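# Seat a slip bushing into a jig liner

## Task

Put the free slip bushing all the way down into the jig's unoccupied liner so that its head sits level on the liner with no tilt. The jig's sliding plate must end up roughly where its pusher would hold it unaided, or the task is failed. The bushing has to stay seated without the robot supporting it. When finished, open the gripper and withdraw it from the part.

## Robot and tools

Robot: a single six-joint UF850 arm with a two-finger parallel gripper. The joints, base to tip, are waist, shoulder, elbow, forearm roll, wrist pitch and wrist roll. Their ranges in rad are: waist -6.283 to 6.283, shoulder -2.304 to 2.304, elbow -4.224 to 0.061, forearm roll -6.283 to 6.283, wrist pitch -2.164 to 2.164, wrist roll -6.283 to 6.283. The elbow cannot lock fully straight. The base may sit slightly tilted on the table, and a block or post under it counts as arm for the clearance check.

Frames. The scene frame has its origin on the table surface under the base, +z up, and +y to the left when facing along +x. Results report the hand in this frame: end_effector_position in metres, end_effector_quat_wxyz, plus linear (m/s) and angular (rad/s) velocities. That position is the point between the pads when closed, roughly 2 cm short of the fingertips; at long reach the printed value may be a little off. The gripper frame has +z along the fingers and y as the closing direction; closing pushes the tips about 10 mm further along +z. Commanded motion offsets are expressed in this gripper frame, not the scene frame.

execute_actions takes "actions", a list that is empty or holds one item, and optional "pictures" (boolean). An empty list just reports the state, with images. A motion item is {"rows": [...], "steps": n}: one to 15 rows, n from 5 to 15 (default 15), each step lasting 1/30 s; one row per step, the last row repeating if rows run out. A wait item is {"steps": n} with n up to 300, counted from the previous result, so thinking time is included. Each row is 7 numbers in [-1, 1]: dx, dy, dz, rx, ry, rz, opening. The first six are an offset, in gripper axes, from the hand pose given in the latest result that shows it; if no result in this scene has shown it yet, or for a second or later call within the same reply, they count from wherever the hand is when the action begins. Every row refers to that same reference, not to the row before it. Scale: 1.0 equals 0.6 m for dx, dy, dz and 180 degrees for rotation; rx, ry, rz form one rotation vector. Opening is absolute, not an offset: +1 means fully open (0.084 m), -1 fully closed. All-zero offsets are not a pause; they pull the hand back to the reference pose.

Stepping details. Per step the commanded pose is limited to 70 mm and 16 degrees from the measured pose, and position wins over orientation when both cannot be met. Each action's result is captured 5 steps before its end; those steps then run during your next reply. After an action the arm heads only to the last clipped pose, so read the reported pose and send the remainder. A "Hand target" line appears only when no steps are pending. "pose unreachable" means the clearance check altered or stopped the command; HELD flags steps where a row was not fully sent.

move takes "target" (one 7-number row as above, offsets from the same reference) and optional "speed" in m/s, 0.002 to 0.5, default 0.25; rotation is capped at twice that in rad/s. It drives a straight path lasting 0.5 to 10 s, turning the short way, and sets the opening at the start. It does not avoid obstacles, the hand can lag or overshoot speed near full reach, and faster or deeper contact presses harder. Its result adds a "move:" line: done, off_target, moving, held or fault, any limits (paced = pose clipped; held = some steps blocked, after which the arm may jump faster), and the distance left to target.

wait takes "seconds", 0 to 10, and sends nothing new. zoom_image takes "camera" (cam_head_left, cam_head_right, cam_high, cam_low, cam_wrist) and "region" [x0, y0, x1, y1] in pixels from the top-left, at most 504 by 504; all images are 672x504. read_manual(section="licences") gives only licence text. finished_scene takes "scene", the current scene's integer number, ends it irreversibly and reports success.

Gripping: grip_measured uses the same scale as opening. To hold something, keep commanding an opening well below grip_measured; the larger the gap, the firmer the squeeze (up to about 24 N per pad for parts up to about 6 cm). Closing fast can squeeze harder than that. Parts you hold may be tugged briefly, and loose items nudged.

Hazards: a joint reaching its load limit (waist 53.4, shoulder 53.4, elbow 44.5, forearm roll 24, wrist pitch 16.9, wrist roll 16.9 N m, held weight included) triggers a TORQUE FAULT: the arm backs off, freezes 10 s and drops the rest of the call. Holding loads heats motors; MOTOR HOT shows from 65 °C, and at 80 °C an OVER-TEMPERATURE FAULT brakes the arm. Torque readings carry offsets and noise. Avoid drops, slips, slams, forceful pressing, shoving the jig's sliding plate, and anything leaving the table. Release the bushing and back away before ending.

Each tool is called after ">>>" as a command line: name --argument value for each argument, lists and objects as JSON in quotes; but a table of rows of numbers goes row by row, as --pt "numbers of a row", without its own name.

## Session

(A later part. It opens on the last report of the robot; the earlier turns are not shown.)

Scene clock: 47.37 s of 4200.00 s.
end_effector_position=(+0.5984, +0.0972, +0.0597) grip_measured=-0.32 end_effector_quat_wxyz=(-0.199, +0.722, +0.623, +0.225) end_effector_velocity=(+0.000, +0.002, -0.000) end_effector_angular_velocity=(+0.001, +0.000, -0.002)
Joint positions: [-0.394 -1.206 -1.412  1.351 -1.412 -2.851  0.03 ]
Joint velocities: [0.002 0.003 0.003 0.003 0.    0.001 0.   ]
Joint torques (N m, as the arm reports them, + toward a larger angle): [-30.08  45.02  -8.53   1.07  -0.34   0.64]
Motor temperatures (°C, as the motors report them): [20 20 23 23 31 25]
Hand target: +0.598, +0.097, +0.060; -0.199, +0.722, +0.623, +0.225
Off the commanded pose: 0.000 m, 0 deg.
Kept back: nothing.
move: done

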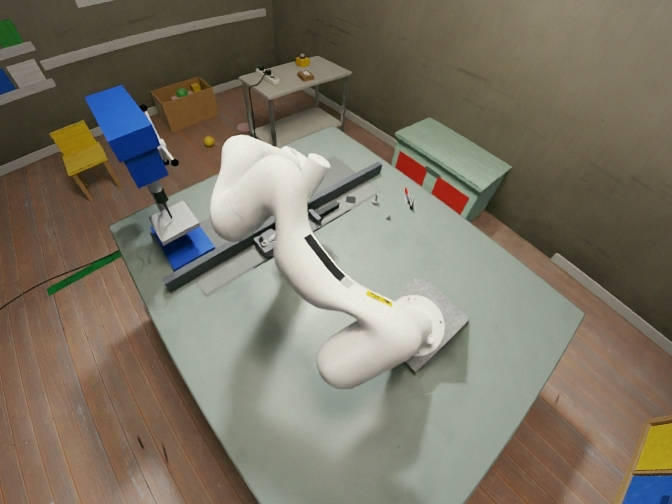

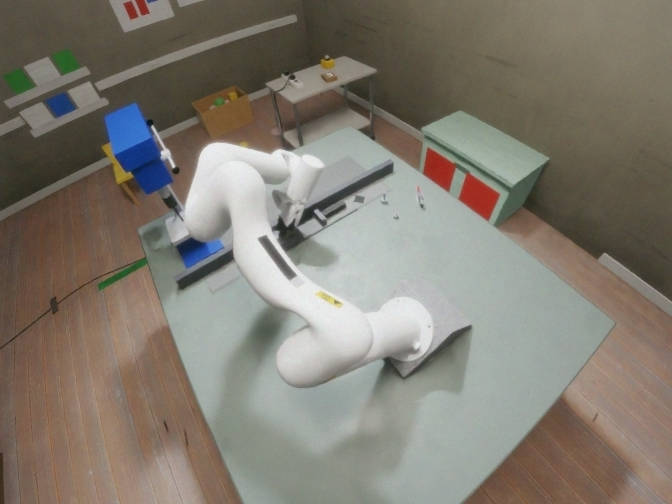

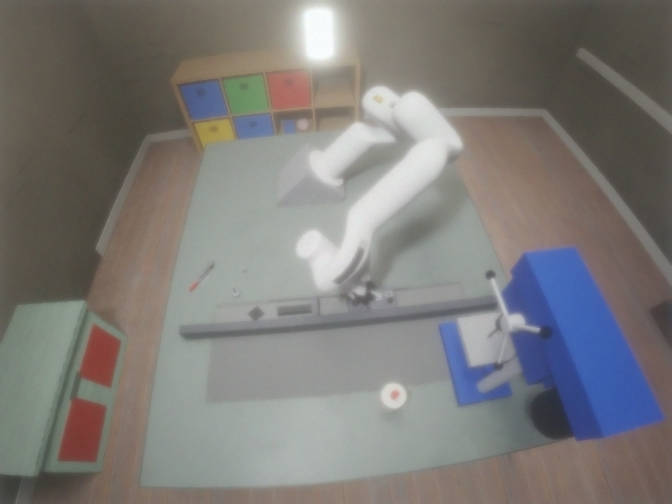

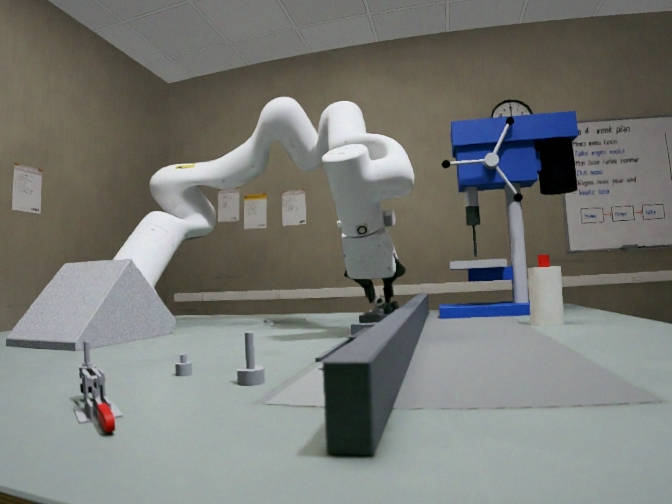

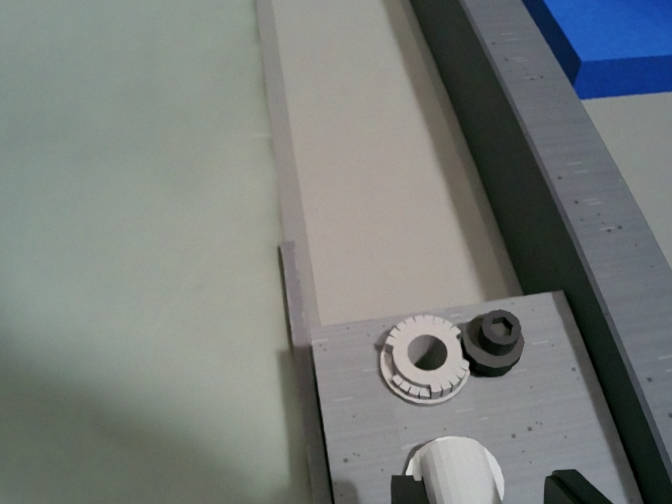

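>>> move --target '[0.002,0.0065,0.001,0.0255,0,-0.0364,-0.3]' --speed 0.03

>>> move --target '[-0.003,0,0.0045,0,0,0,-0.3]' --speed 0.008

>>> zoom_image --camera "cam_low" --region '[350, 270, 410, 320]'

Scene clock: 50.20 s of 4200.00 s.
end_effector_position=(+0.6024, +0.0979, +0.0599) grip_measured=-0.32 end_effector_quat_wxyz=(-0.214, +0.677, +0.672, +0.211) end_effector_velocity=(+0.001, +0.000, +0.001) end_effector_angular_velocity=(-0.002, -0.000, +0.014)
Joint positions: [-0.385 -1.238 -1.493  1.275 -1.443 -2.905  0.03 ]
Joint velocities: [ 0.001 -0.001 -0.007 -0.008 -0.002 -0.004 -0.   ]
Joint torques (N m, as the arm reports them, + toward a larger angle): [-30.9   43.29  -9.83   0.37  -0.52   0.97]
Motor temperatures (°C, as the motors report them): [20 20 23 23 31 25]
Hand target: +0.602, +0.098, +0.060; -0.214, +0.677, +0.672, +0.211
Off the commanded pose: 0.000 m, 0 deg.
Kept back: nothing.
move: done

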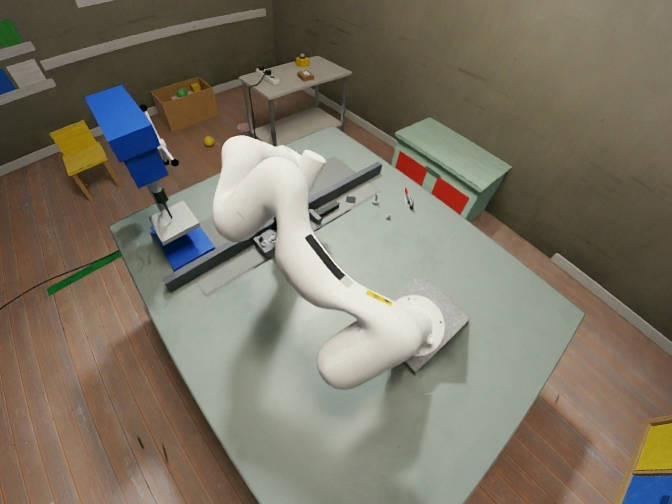

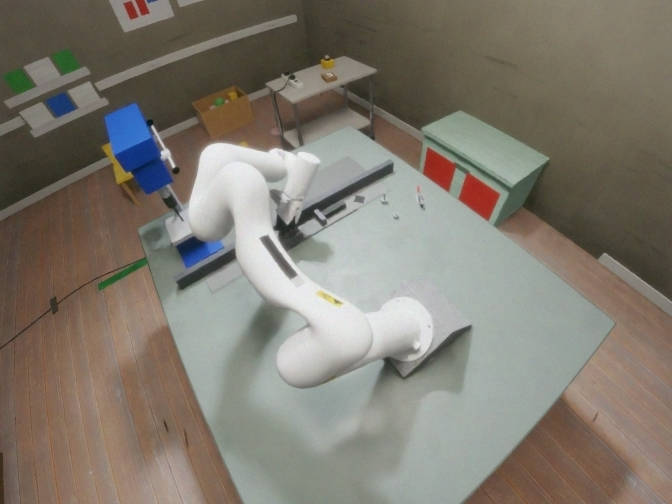

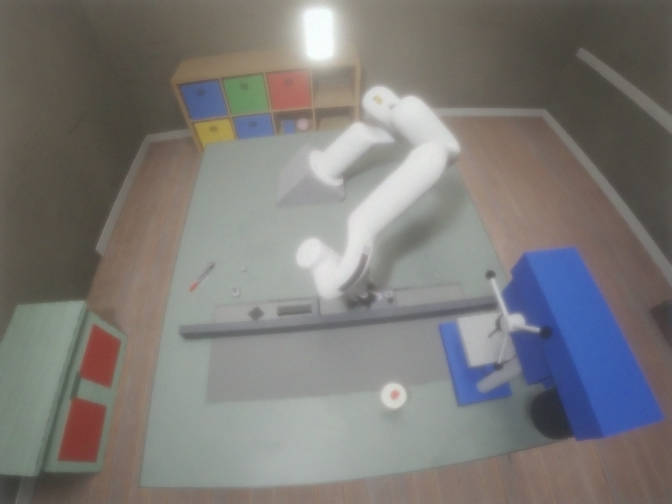

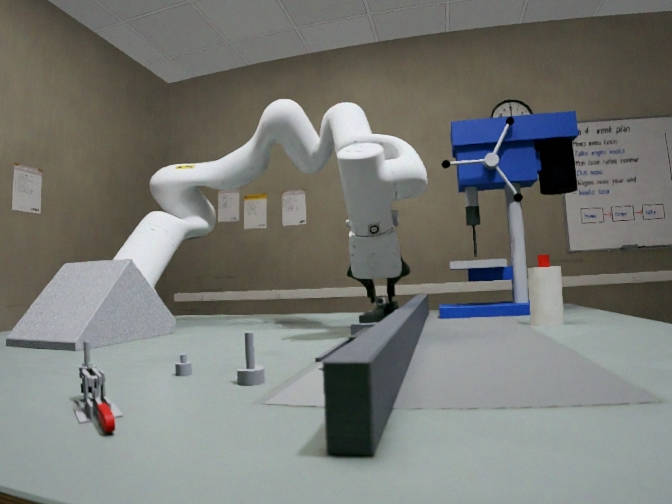

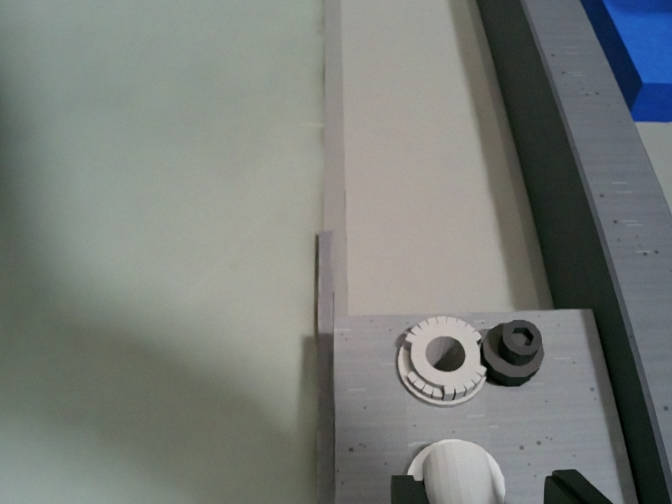

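Scene clock: 50.90 s of 4200.00 s.
end_effector_position=(+0.6024, +0.0980, +0.0568) grip_measured=-0.32 end_effector_quat_wxyz=(-0.214, +0.677, +0.672, +0.211) end_effector_velocity=(+0.000, -0.000, -0.001) end_effector_angular_velocity=(+0.001, -0.001, -0.001)
Joint positions: [-0.382 -1.242 -1.494  1.279 -1.441 -2.908  0.03 ]
Joint velocities: [ 0.001 -0.002 -0.001  0.003  0.    -0.001  0.   ]
Joint torques (N m, as the arm reports them, + toward a larger angle): [-30.61  44.87 -11.05   0.27  -0.45   0.68]
Motor temperatures (°C, as the motors report them): [20 21 23 23 31 25]
Hand target: +0.602, +0.098, +0.057; -0.214, +0.677, +0.672, +0.211
Off the commanded pose: 0.000 m, 0 deg.
Kept back: nothing.
move: done

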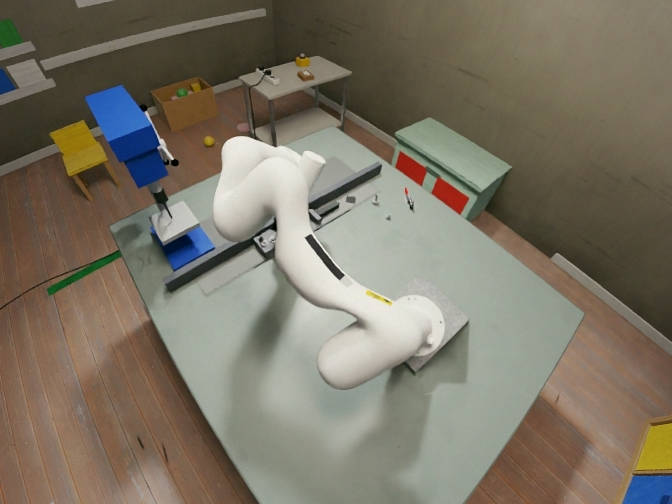

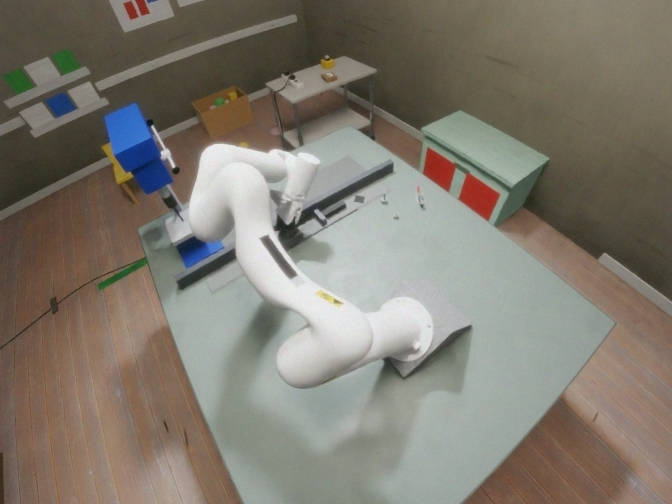

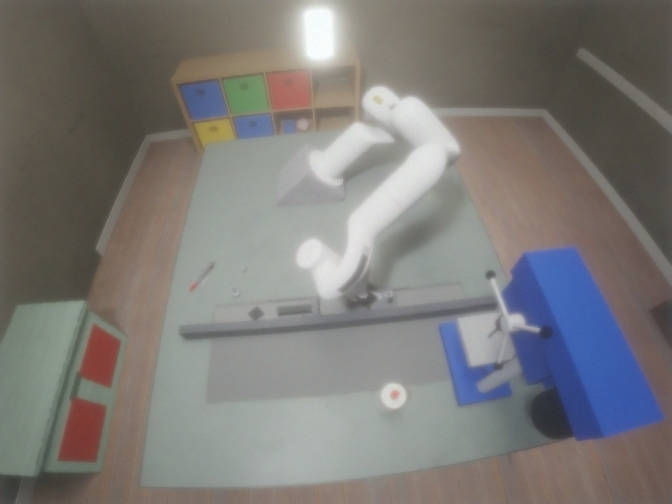

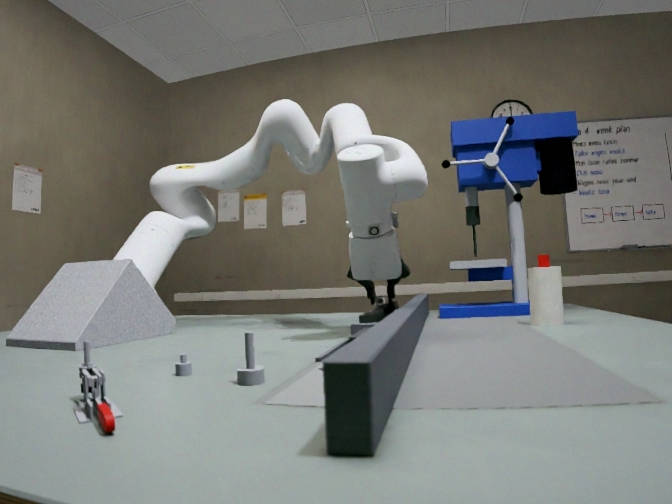

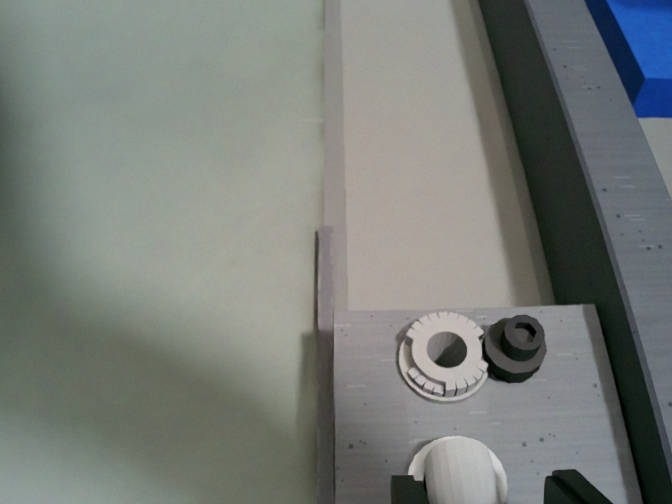

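Region (350, 270, 410, 320) of cam_low's 672x504 image, scaled by 8.400, with more detail than that image has.

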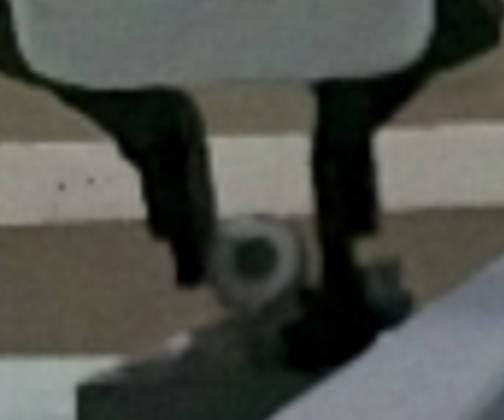

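Clear. Down 3 more, shift −x 1, close.

>>> move --target '[-0.003,-0.0015,0.0045,0,0,0,-0.33]' --speed 0.008

>>> move --target '[0,0,0,0,0,0,-0.85]' --speed 0.01

>>> zoom_image --camera "cam_low" --region '[350, 270, 410, 320]'

Scene clock: 51.83 s of 4200.00 s.
end_effector_position=(+0.6016, +0.0983, +0.0539) grip_measured=-0.35 end_effector_quat_wxyz=(-0.214, +0.677, +0.672, +0.212) end_effector_velocity=(-0.000, +0.000, -0.001) end_effector_angular_velocity=(-0.001, -0.000, +0.001)
Joint positions: [-0.379 -1.245 -1.493  1.282 -1.44  -2.912  0.029]
Joint velocities: [ 0.001  0.     0.001  0.001  0.001 -0.002  0.   ]
Joint torques (N m, as the arm reports them, + toward a larger angle): [-28.44  41.46 -10.75   0.53   0.08   0.91]
Motor temperatures (°C, as the motors report them): [20 21 23 23 31 25]
Hand target: +0.601, +0.098, +0.054; -0.214, +0.677, +0.672, +0.211
Off the commanded pose: 0.000 m, 0 deg.
Kept back: nothing.
move: done

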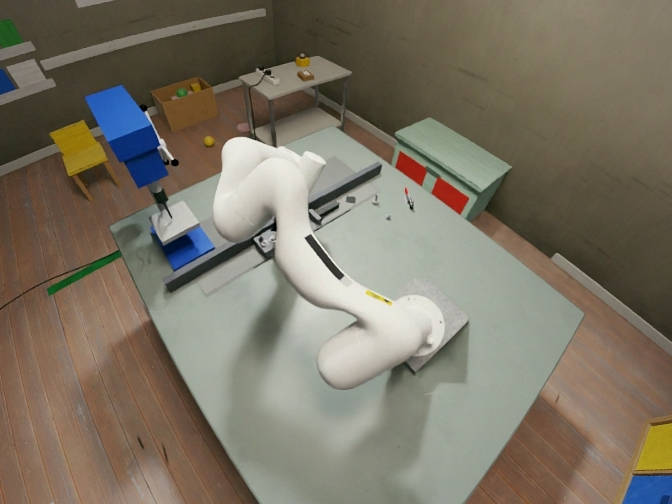

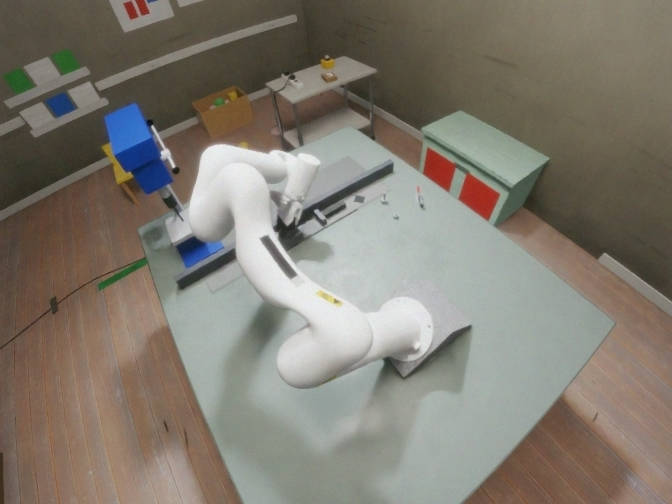

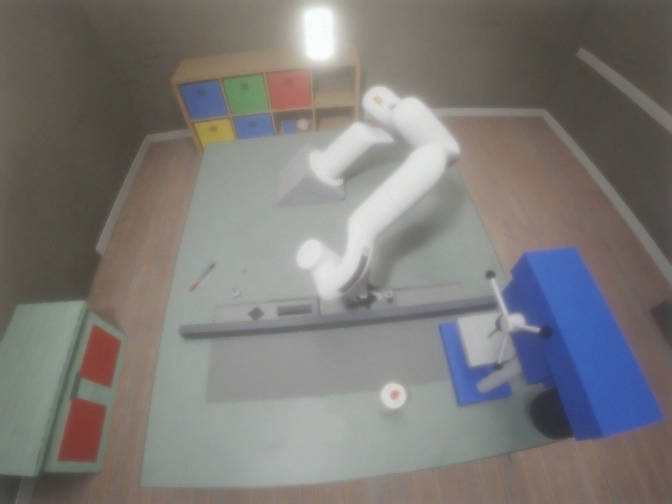

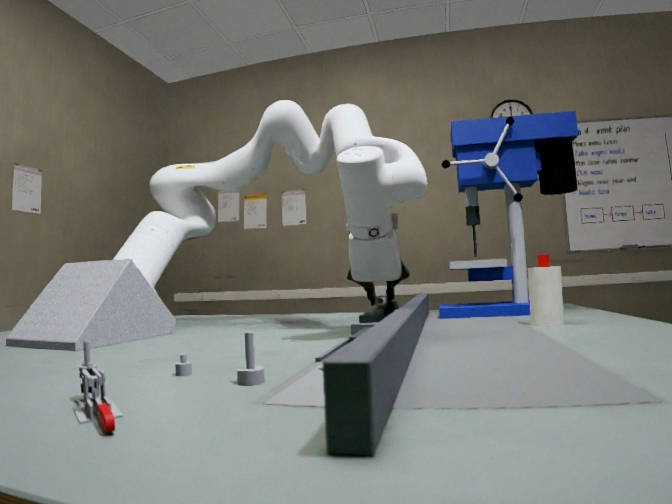

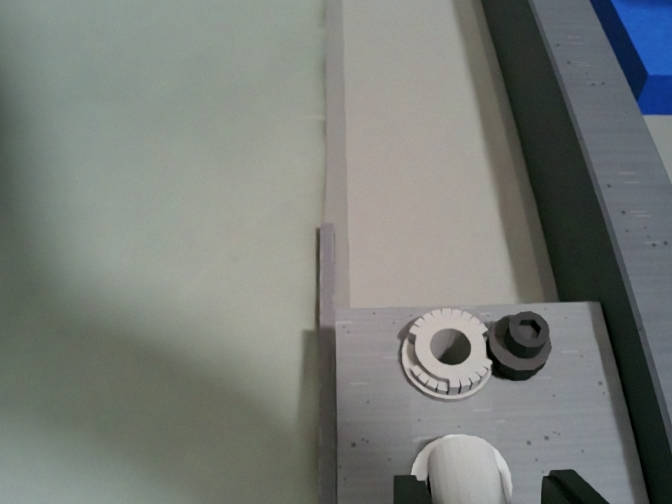

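Scene clock: 52.33 s of 4200.00 s.
end_effector_position=(+0.6016, +0.0982, +0.0538) grip_measured=-0.42 end_effector_quat_wxyz=(-0.214, +0.677, +0.672, +0.211) end_effector_velocity=(-0.000, -0.000, -0.000) end_effector_angular_velocity=(+0.000, +0.001, -0.001)
Joint positions: [-0.379 -1.245 -1.493  1.282 -1.439 -2.912  0.026]
Joint velocities: [ 0.    -0.001  0.001 -0.    -0.    -0.    -0.   ]
Joint torques (N m, as the arm reports them, + toward a larger angle): [-32.08  43.5   -8.15   0.07   0.21   0.87]
Motor temperatures (°C, as the motors report them): [20 21 23 23 31 25]
Hand target: +0.602, +0.098, +0.054; -0.214, +0.677, +0.672, +0.212
Off the commanded pose: 0.000 m, 0 deg.
Kept back: nothing.
move: done

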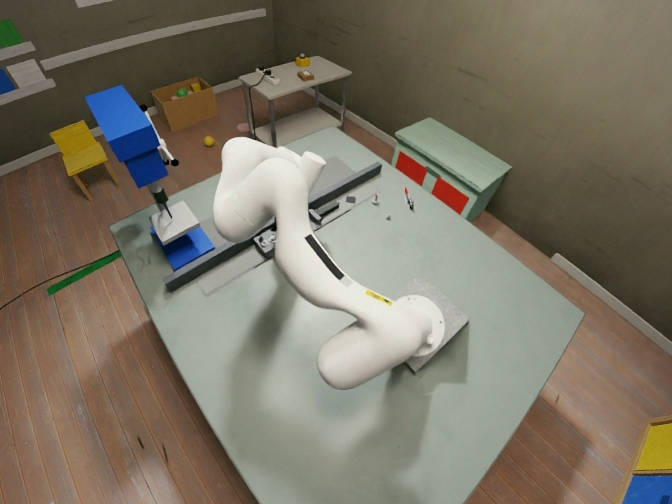

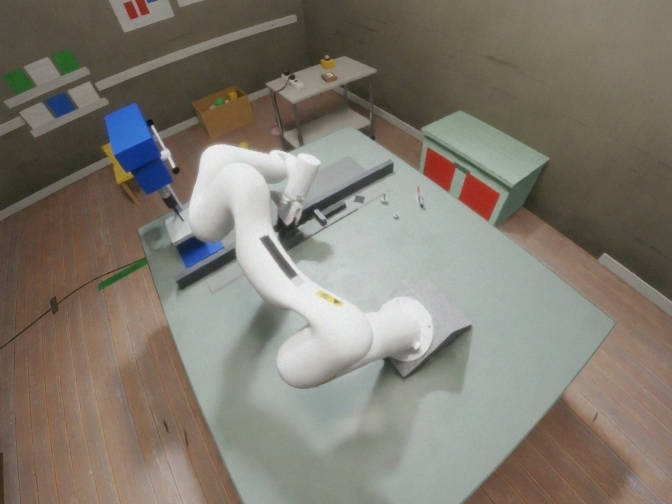

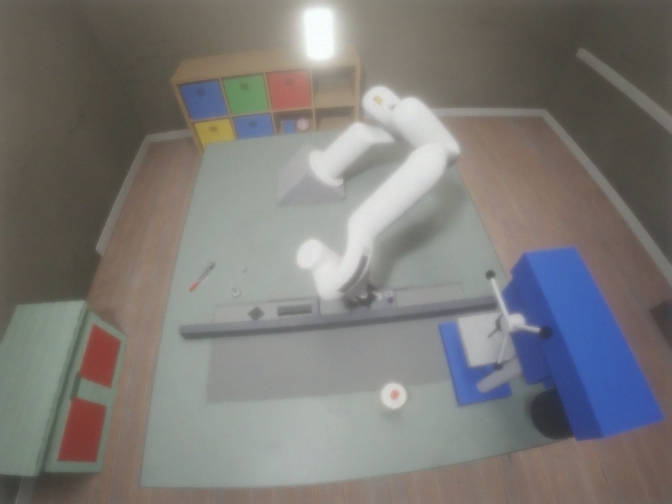

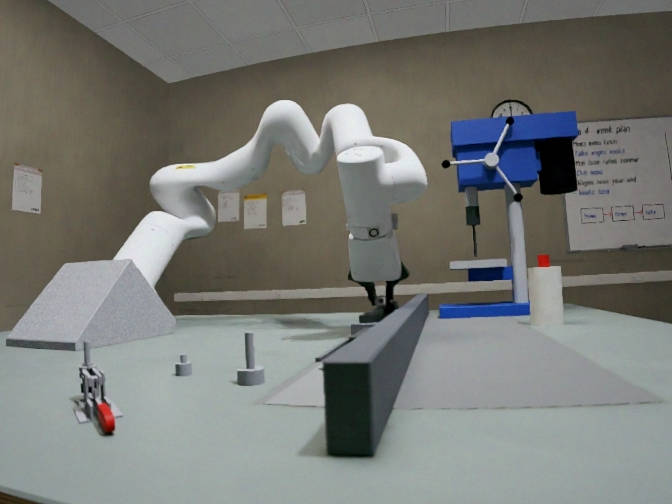

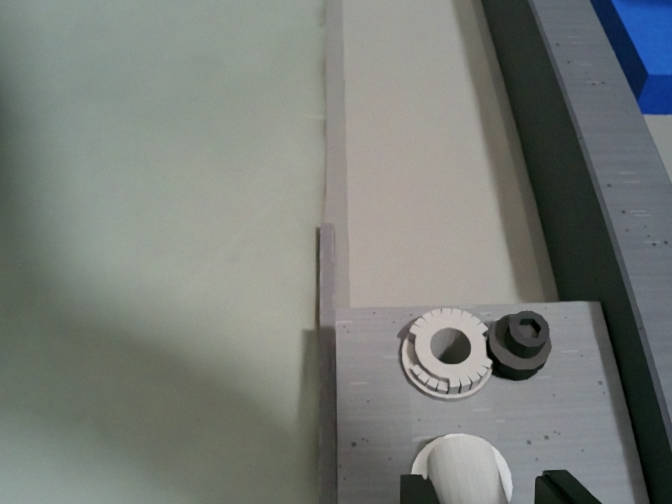

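Region (350, 270, 410, 320) of cam_low's 672x504 image, scaled by 8.400, with more detail than that image has.

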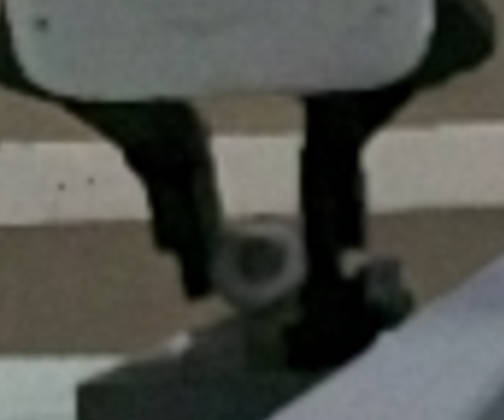

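>>> move --target '[0.0287,0,-0.041,0,0,0,-0.85]' --speed 0.06

>>> move --target '[0.058,0.004,0.042,0,-0.372,0,-0.85]' --speed 0.25

>>> zoom_image --camera "cam_low" --region '[350, 265, 416, 320]'

>>> zoom_image --camera "cam_high" --region '[345, 270, 425, 320]'

>>> zoom_image --camera "cam_head_right" --region '[240, 210, 310, 265]'

Scene clock: 53.43 s of 4200.00 s.
end_effector_position=(+0.6017, +0.0981, +0.0836) grip_measured=-0.42 end_effector_quat_wxyz=(-0.214, +0.677, +0.672, +0.211) end_effector_velocity=(+0.000, +0.001, +0.003) end_effector_angular_velocity=(-0.000, -0.001, +0.001)
Joint positions: [-0.411 -1.206 -1.481  1.248 -1.456 -2.888  0.026]
Joint velocities: [-0.002  0.004  0.001 -0.003 -0.002  0.002  0.   ]
Joint torques (N m, as the arm reports them, + toward a larger angle): [-29.94  43.08 -11.07   1.12  -0.37   0.86]
Motor temperatures (°C, as the motors report them): [20 21 23 23 31 25]
Hand target: +0.602, +0.098, +0.084; -0.214, +0.677, +0.672, +0.211
Off the commanded pose: 0.000 m, 0 deg.
Kept back: nothing.
move: done

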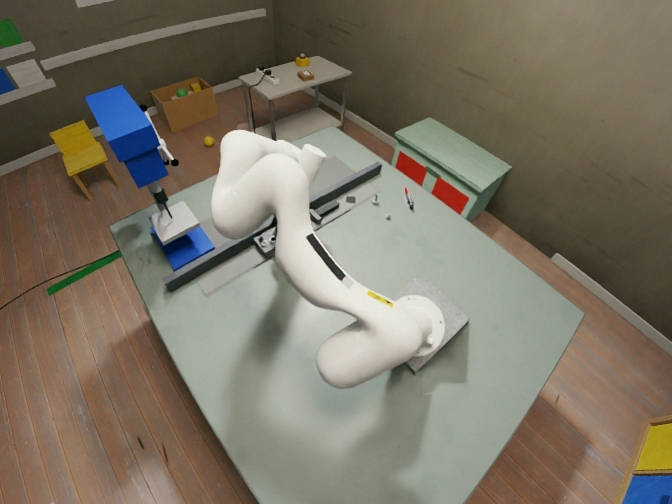

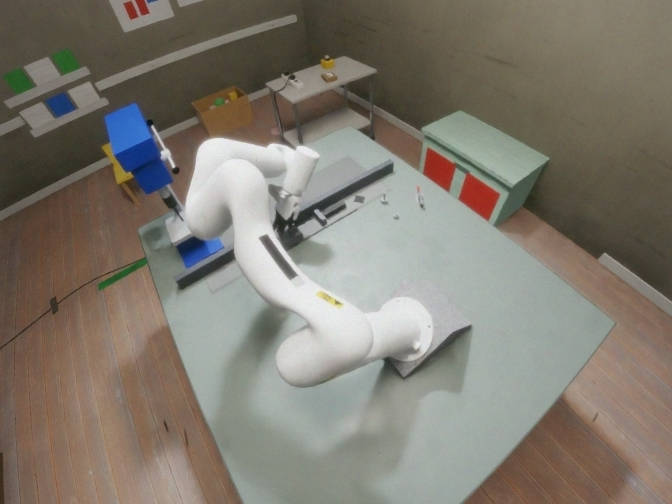

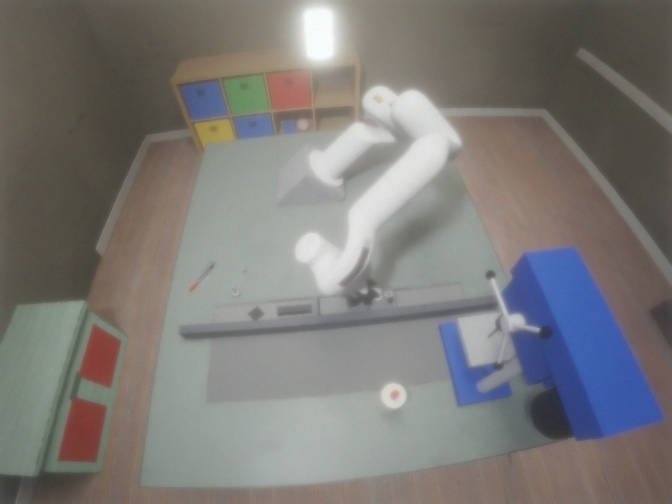

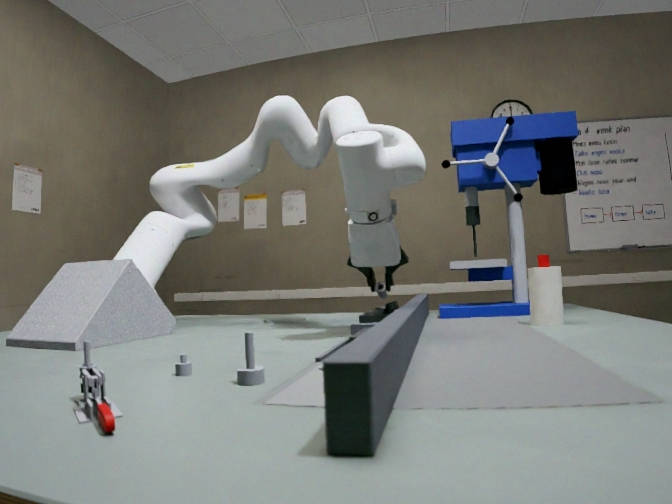

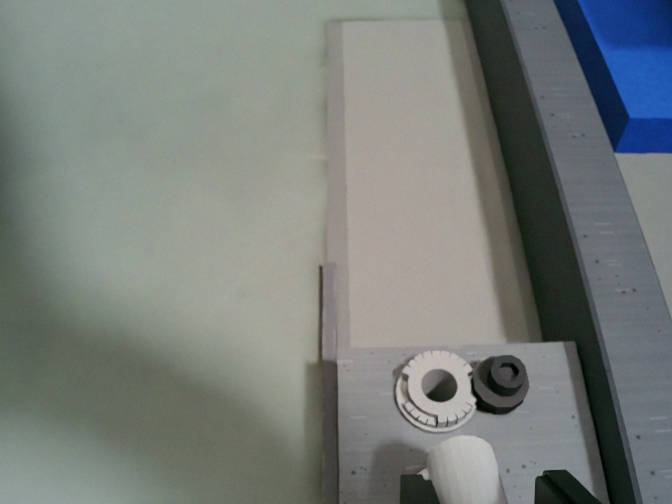

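Scene clock: 56.40 s of 4200.00 s.
end_effector_position=(+0.6051, +0.1412, +0.0831) grip_measured=-0.42 end_effector_quat_wxyz=(+0.192, +0.681, +0.678, -0.196) end_effector_velocity=(-0.000, +0.000, -0.000) end_effector_angular_velocity=(-0.010, +0.005, -0.005)
Joint positions: [-0.05  -0.737 -1.249  0.42  -0.521 -1.86   0.026]
Joint velocities: [ 0.005 -0.002 -0.005 -0.026 -0.006  0.03   0.   ]
Joint torques (N m, as the arm reports them, + toward a larger angle): [-25.77  39.39  -8.4    1.31   0.26   0.92]
Motor temperatures (°C, as the motors report them): [20 21 23 23 31 25]
Hand target: +0.605, +0.141, +0.083; +0.192, +0.681, +0.678, -0.197
Off the commanded pose: 0.001 m, 0 deg.
Kept back: nothing.
move: done

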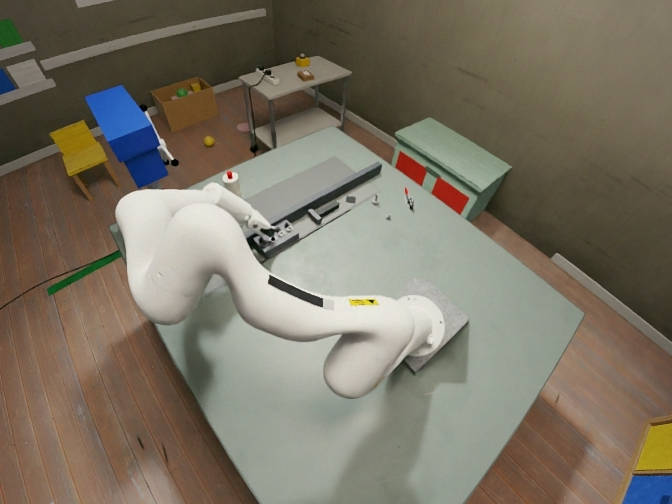

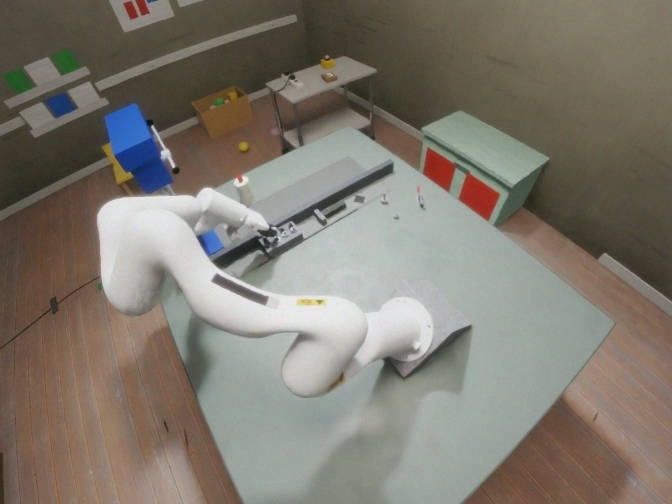

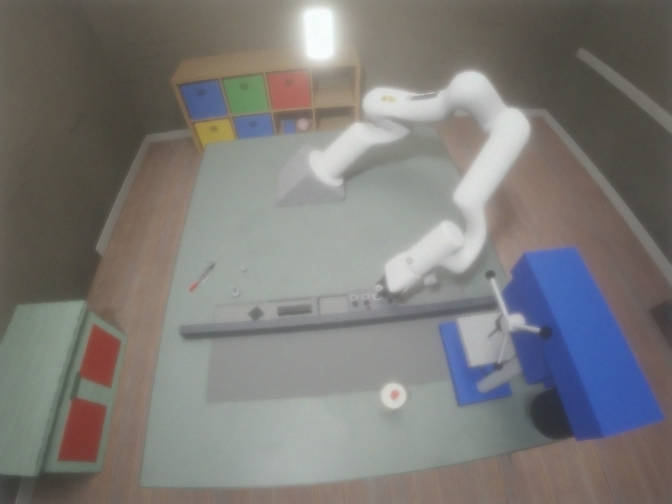

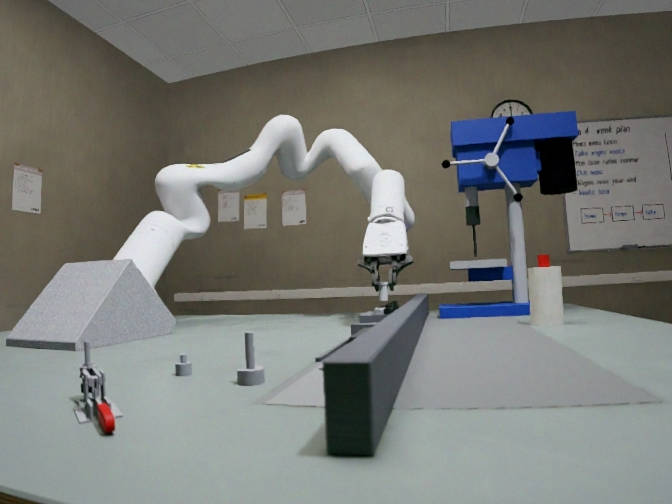

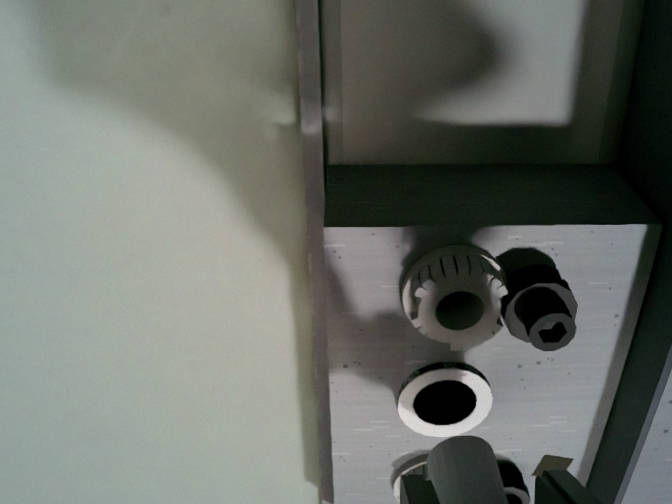

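Region (350, 265, 416, 320) of cam_low's 672x504 image, scaled by 7.636, with more detail than that image has.

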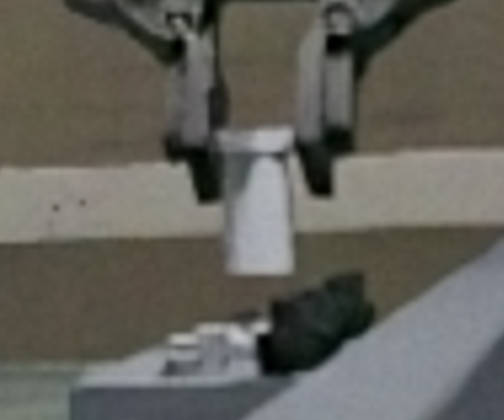

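Region (345, 270, 425, 320) of cam_high's 672x504 image, scaled by 6.300, with more detail than that image has; it fills the top 315 rows of this view, and the rest is white.

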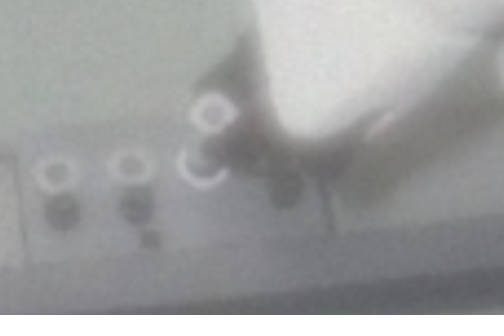

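Region (240, 210, 310, 265) of cam_head_right's 672x504 image, scaled by 7.200, with more detail than that image has; it fills the top 396 rows of this view, and the rest is white.

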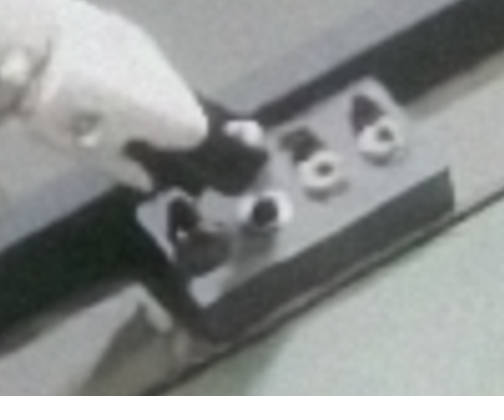

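>>> zoom_image --camera "cam_wrist" --region '[380, 350, 560, 504]'

>>> zoom_image --camera "cam_low" --region '[370, 276, 400, 306]'

Region (380, 350, 560, 504) of cam_wrist's 672x504 image, scaled by 2.800, with more detail than that image has; it fills the top 431 rows of this view, and the rest is white.

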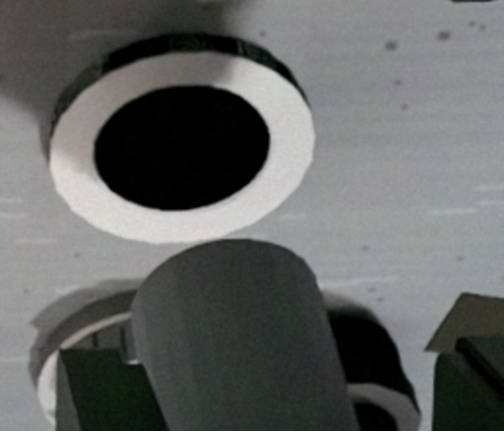

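Region (370, 276, 400, 306) of cam_low's 672x504 image, scaled by 16.800, with more detail than that image has.

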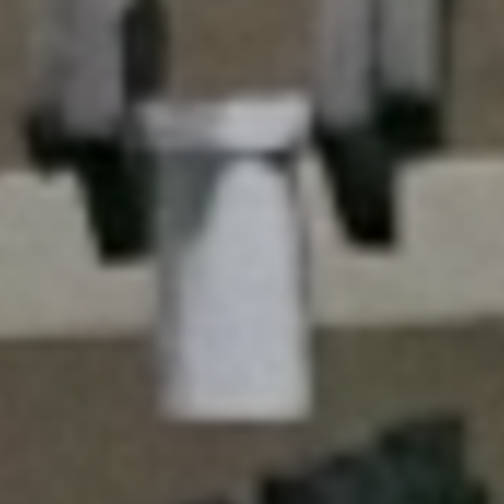

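>>> move --target '[0.0165,-0.0035,0.0152,0,0,0,-0.85]' --speed 0.03

>>> zoom_image --camera "cam_wrist" --region '[380, 350, 560, 504]'

>>> zoom_image --camera "cam_head_right" --region '[250, 215, 300, 255]'

>>> zoom_image --camera "cam_low" --region '[360, 280, 405, 320]'

Scene clock: 57.73 s of 4200.00 s.
end_effector_position=(+0.6030, +0.1448, +0.0703) grip_measured=-0.42 end_effector_quat_wxyz=(+0.192, +0.681, +0.678, -0.196) end_effector_velocity=(-0.000, +0.000, -0.001) end_effector_angular_velocity=(+0.000, -0.001, -0.001)
Joint positions: [-0.031 -0.747 -1.246  0.431 -0.505 -1.853  0.026]
Joint velocities: [ 0.002 -0.001  0.     0.002  0.002  0.    -0.   ]
Joint torques (N m, as the arm reports them, + toward a larger angle): [-29.46  42.    -8.79   1.46   0.46   0.77]
Motor temperatures (°C, as the motors report them): [20 21 23 23 31 25]
Hand target: +0.603, +0.145, +0.070; +0.192, +0.681, +0.678, -0.196
Off the commanded pose: 0.000 m, 0 deg.
Kept back: nothing.
move: done

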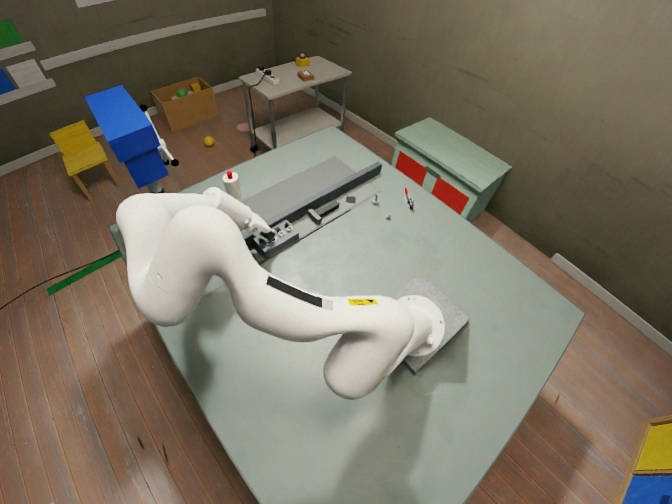

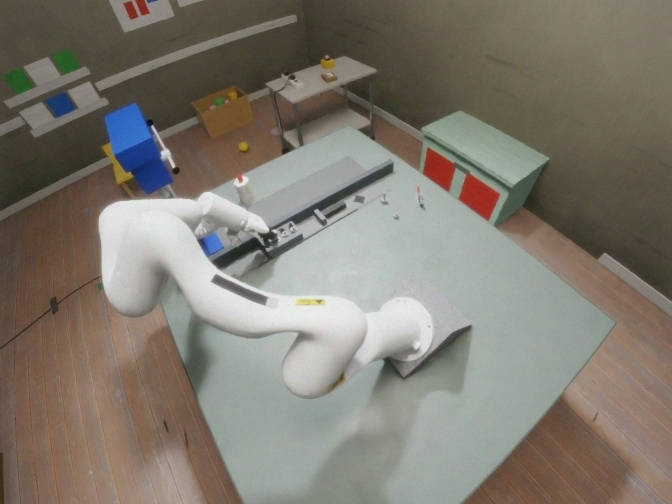

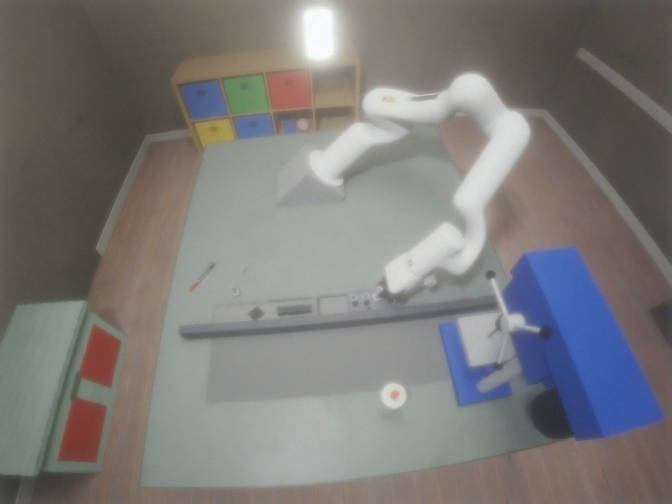

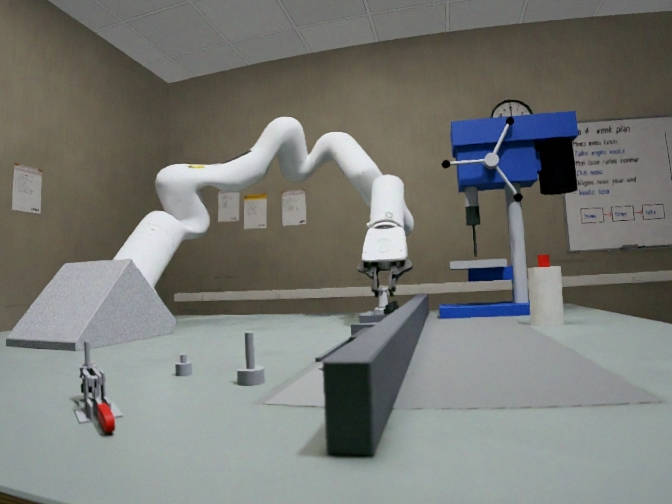

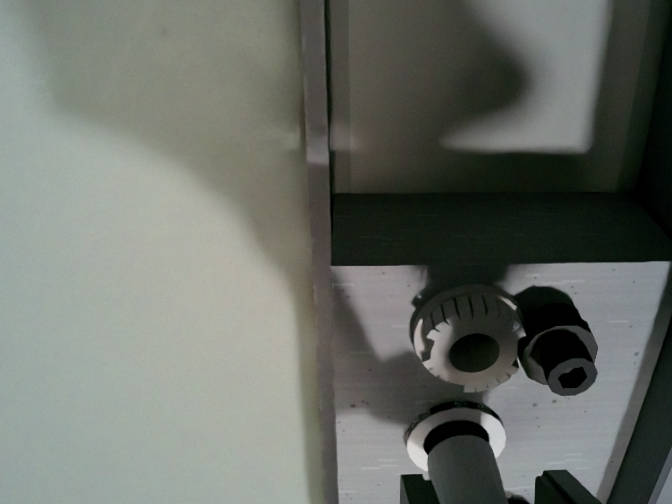

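Region (380, 350, 560, 504) of cam_wrist's 672x504 image, scaled by 2.800, with more detail than that image has; it fills the top 431 rows of this view, and the rest is white.

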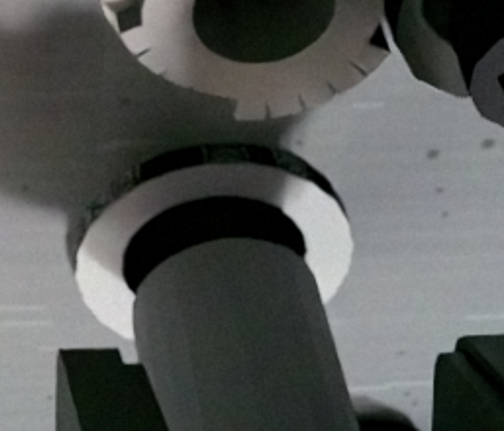

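Region (250, 215, 300, 255) of cam_head_right's 672x504 image, scaled by 10.080, with more detail than that image has; it fills the top 403 rows of this view, and the rest is white.

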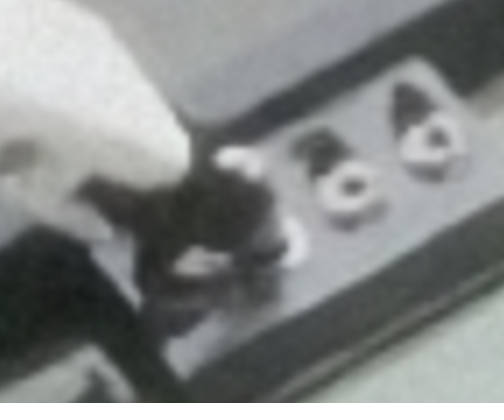

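Region (360, 280, 405, 320) of cam_low's 672x504 image, scaled by 11.200, with more detail than that image has.

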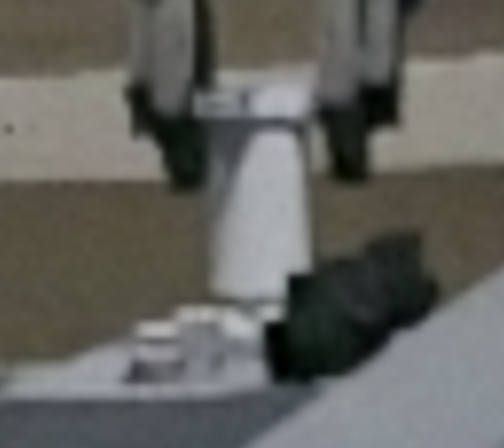

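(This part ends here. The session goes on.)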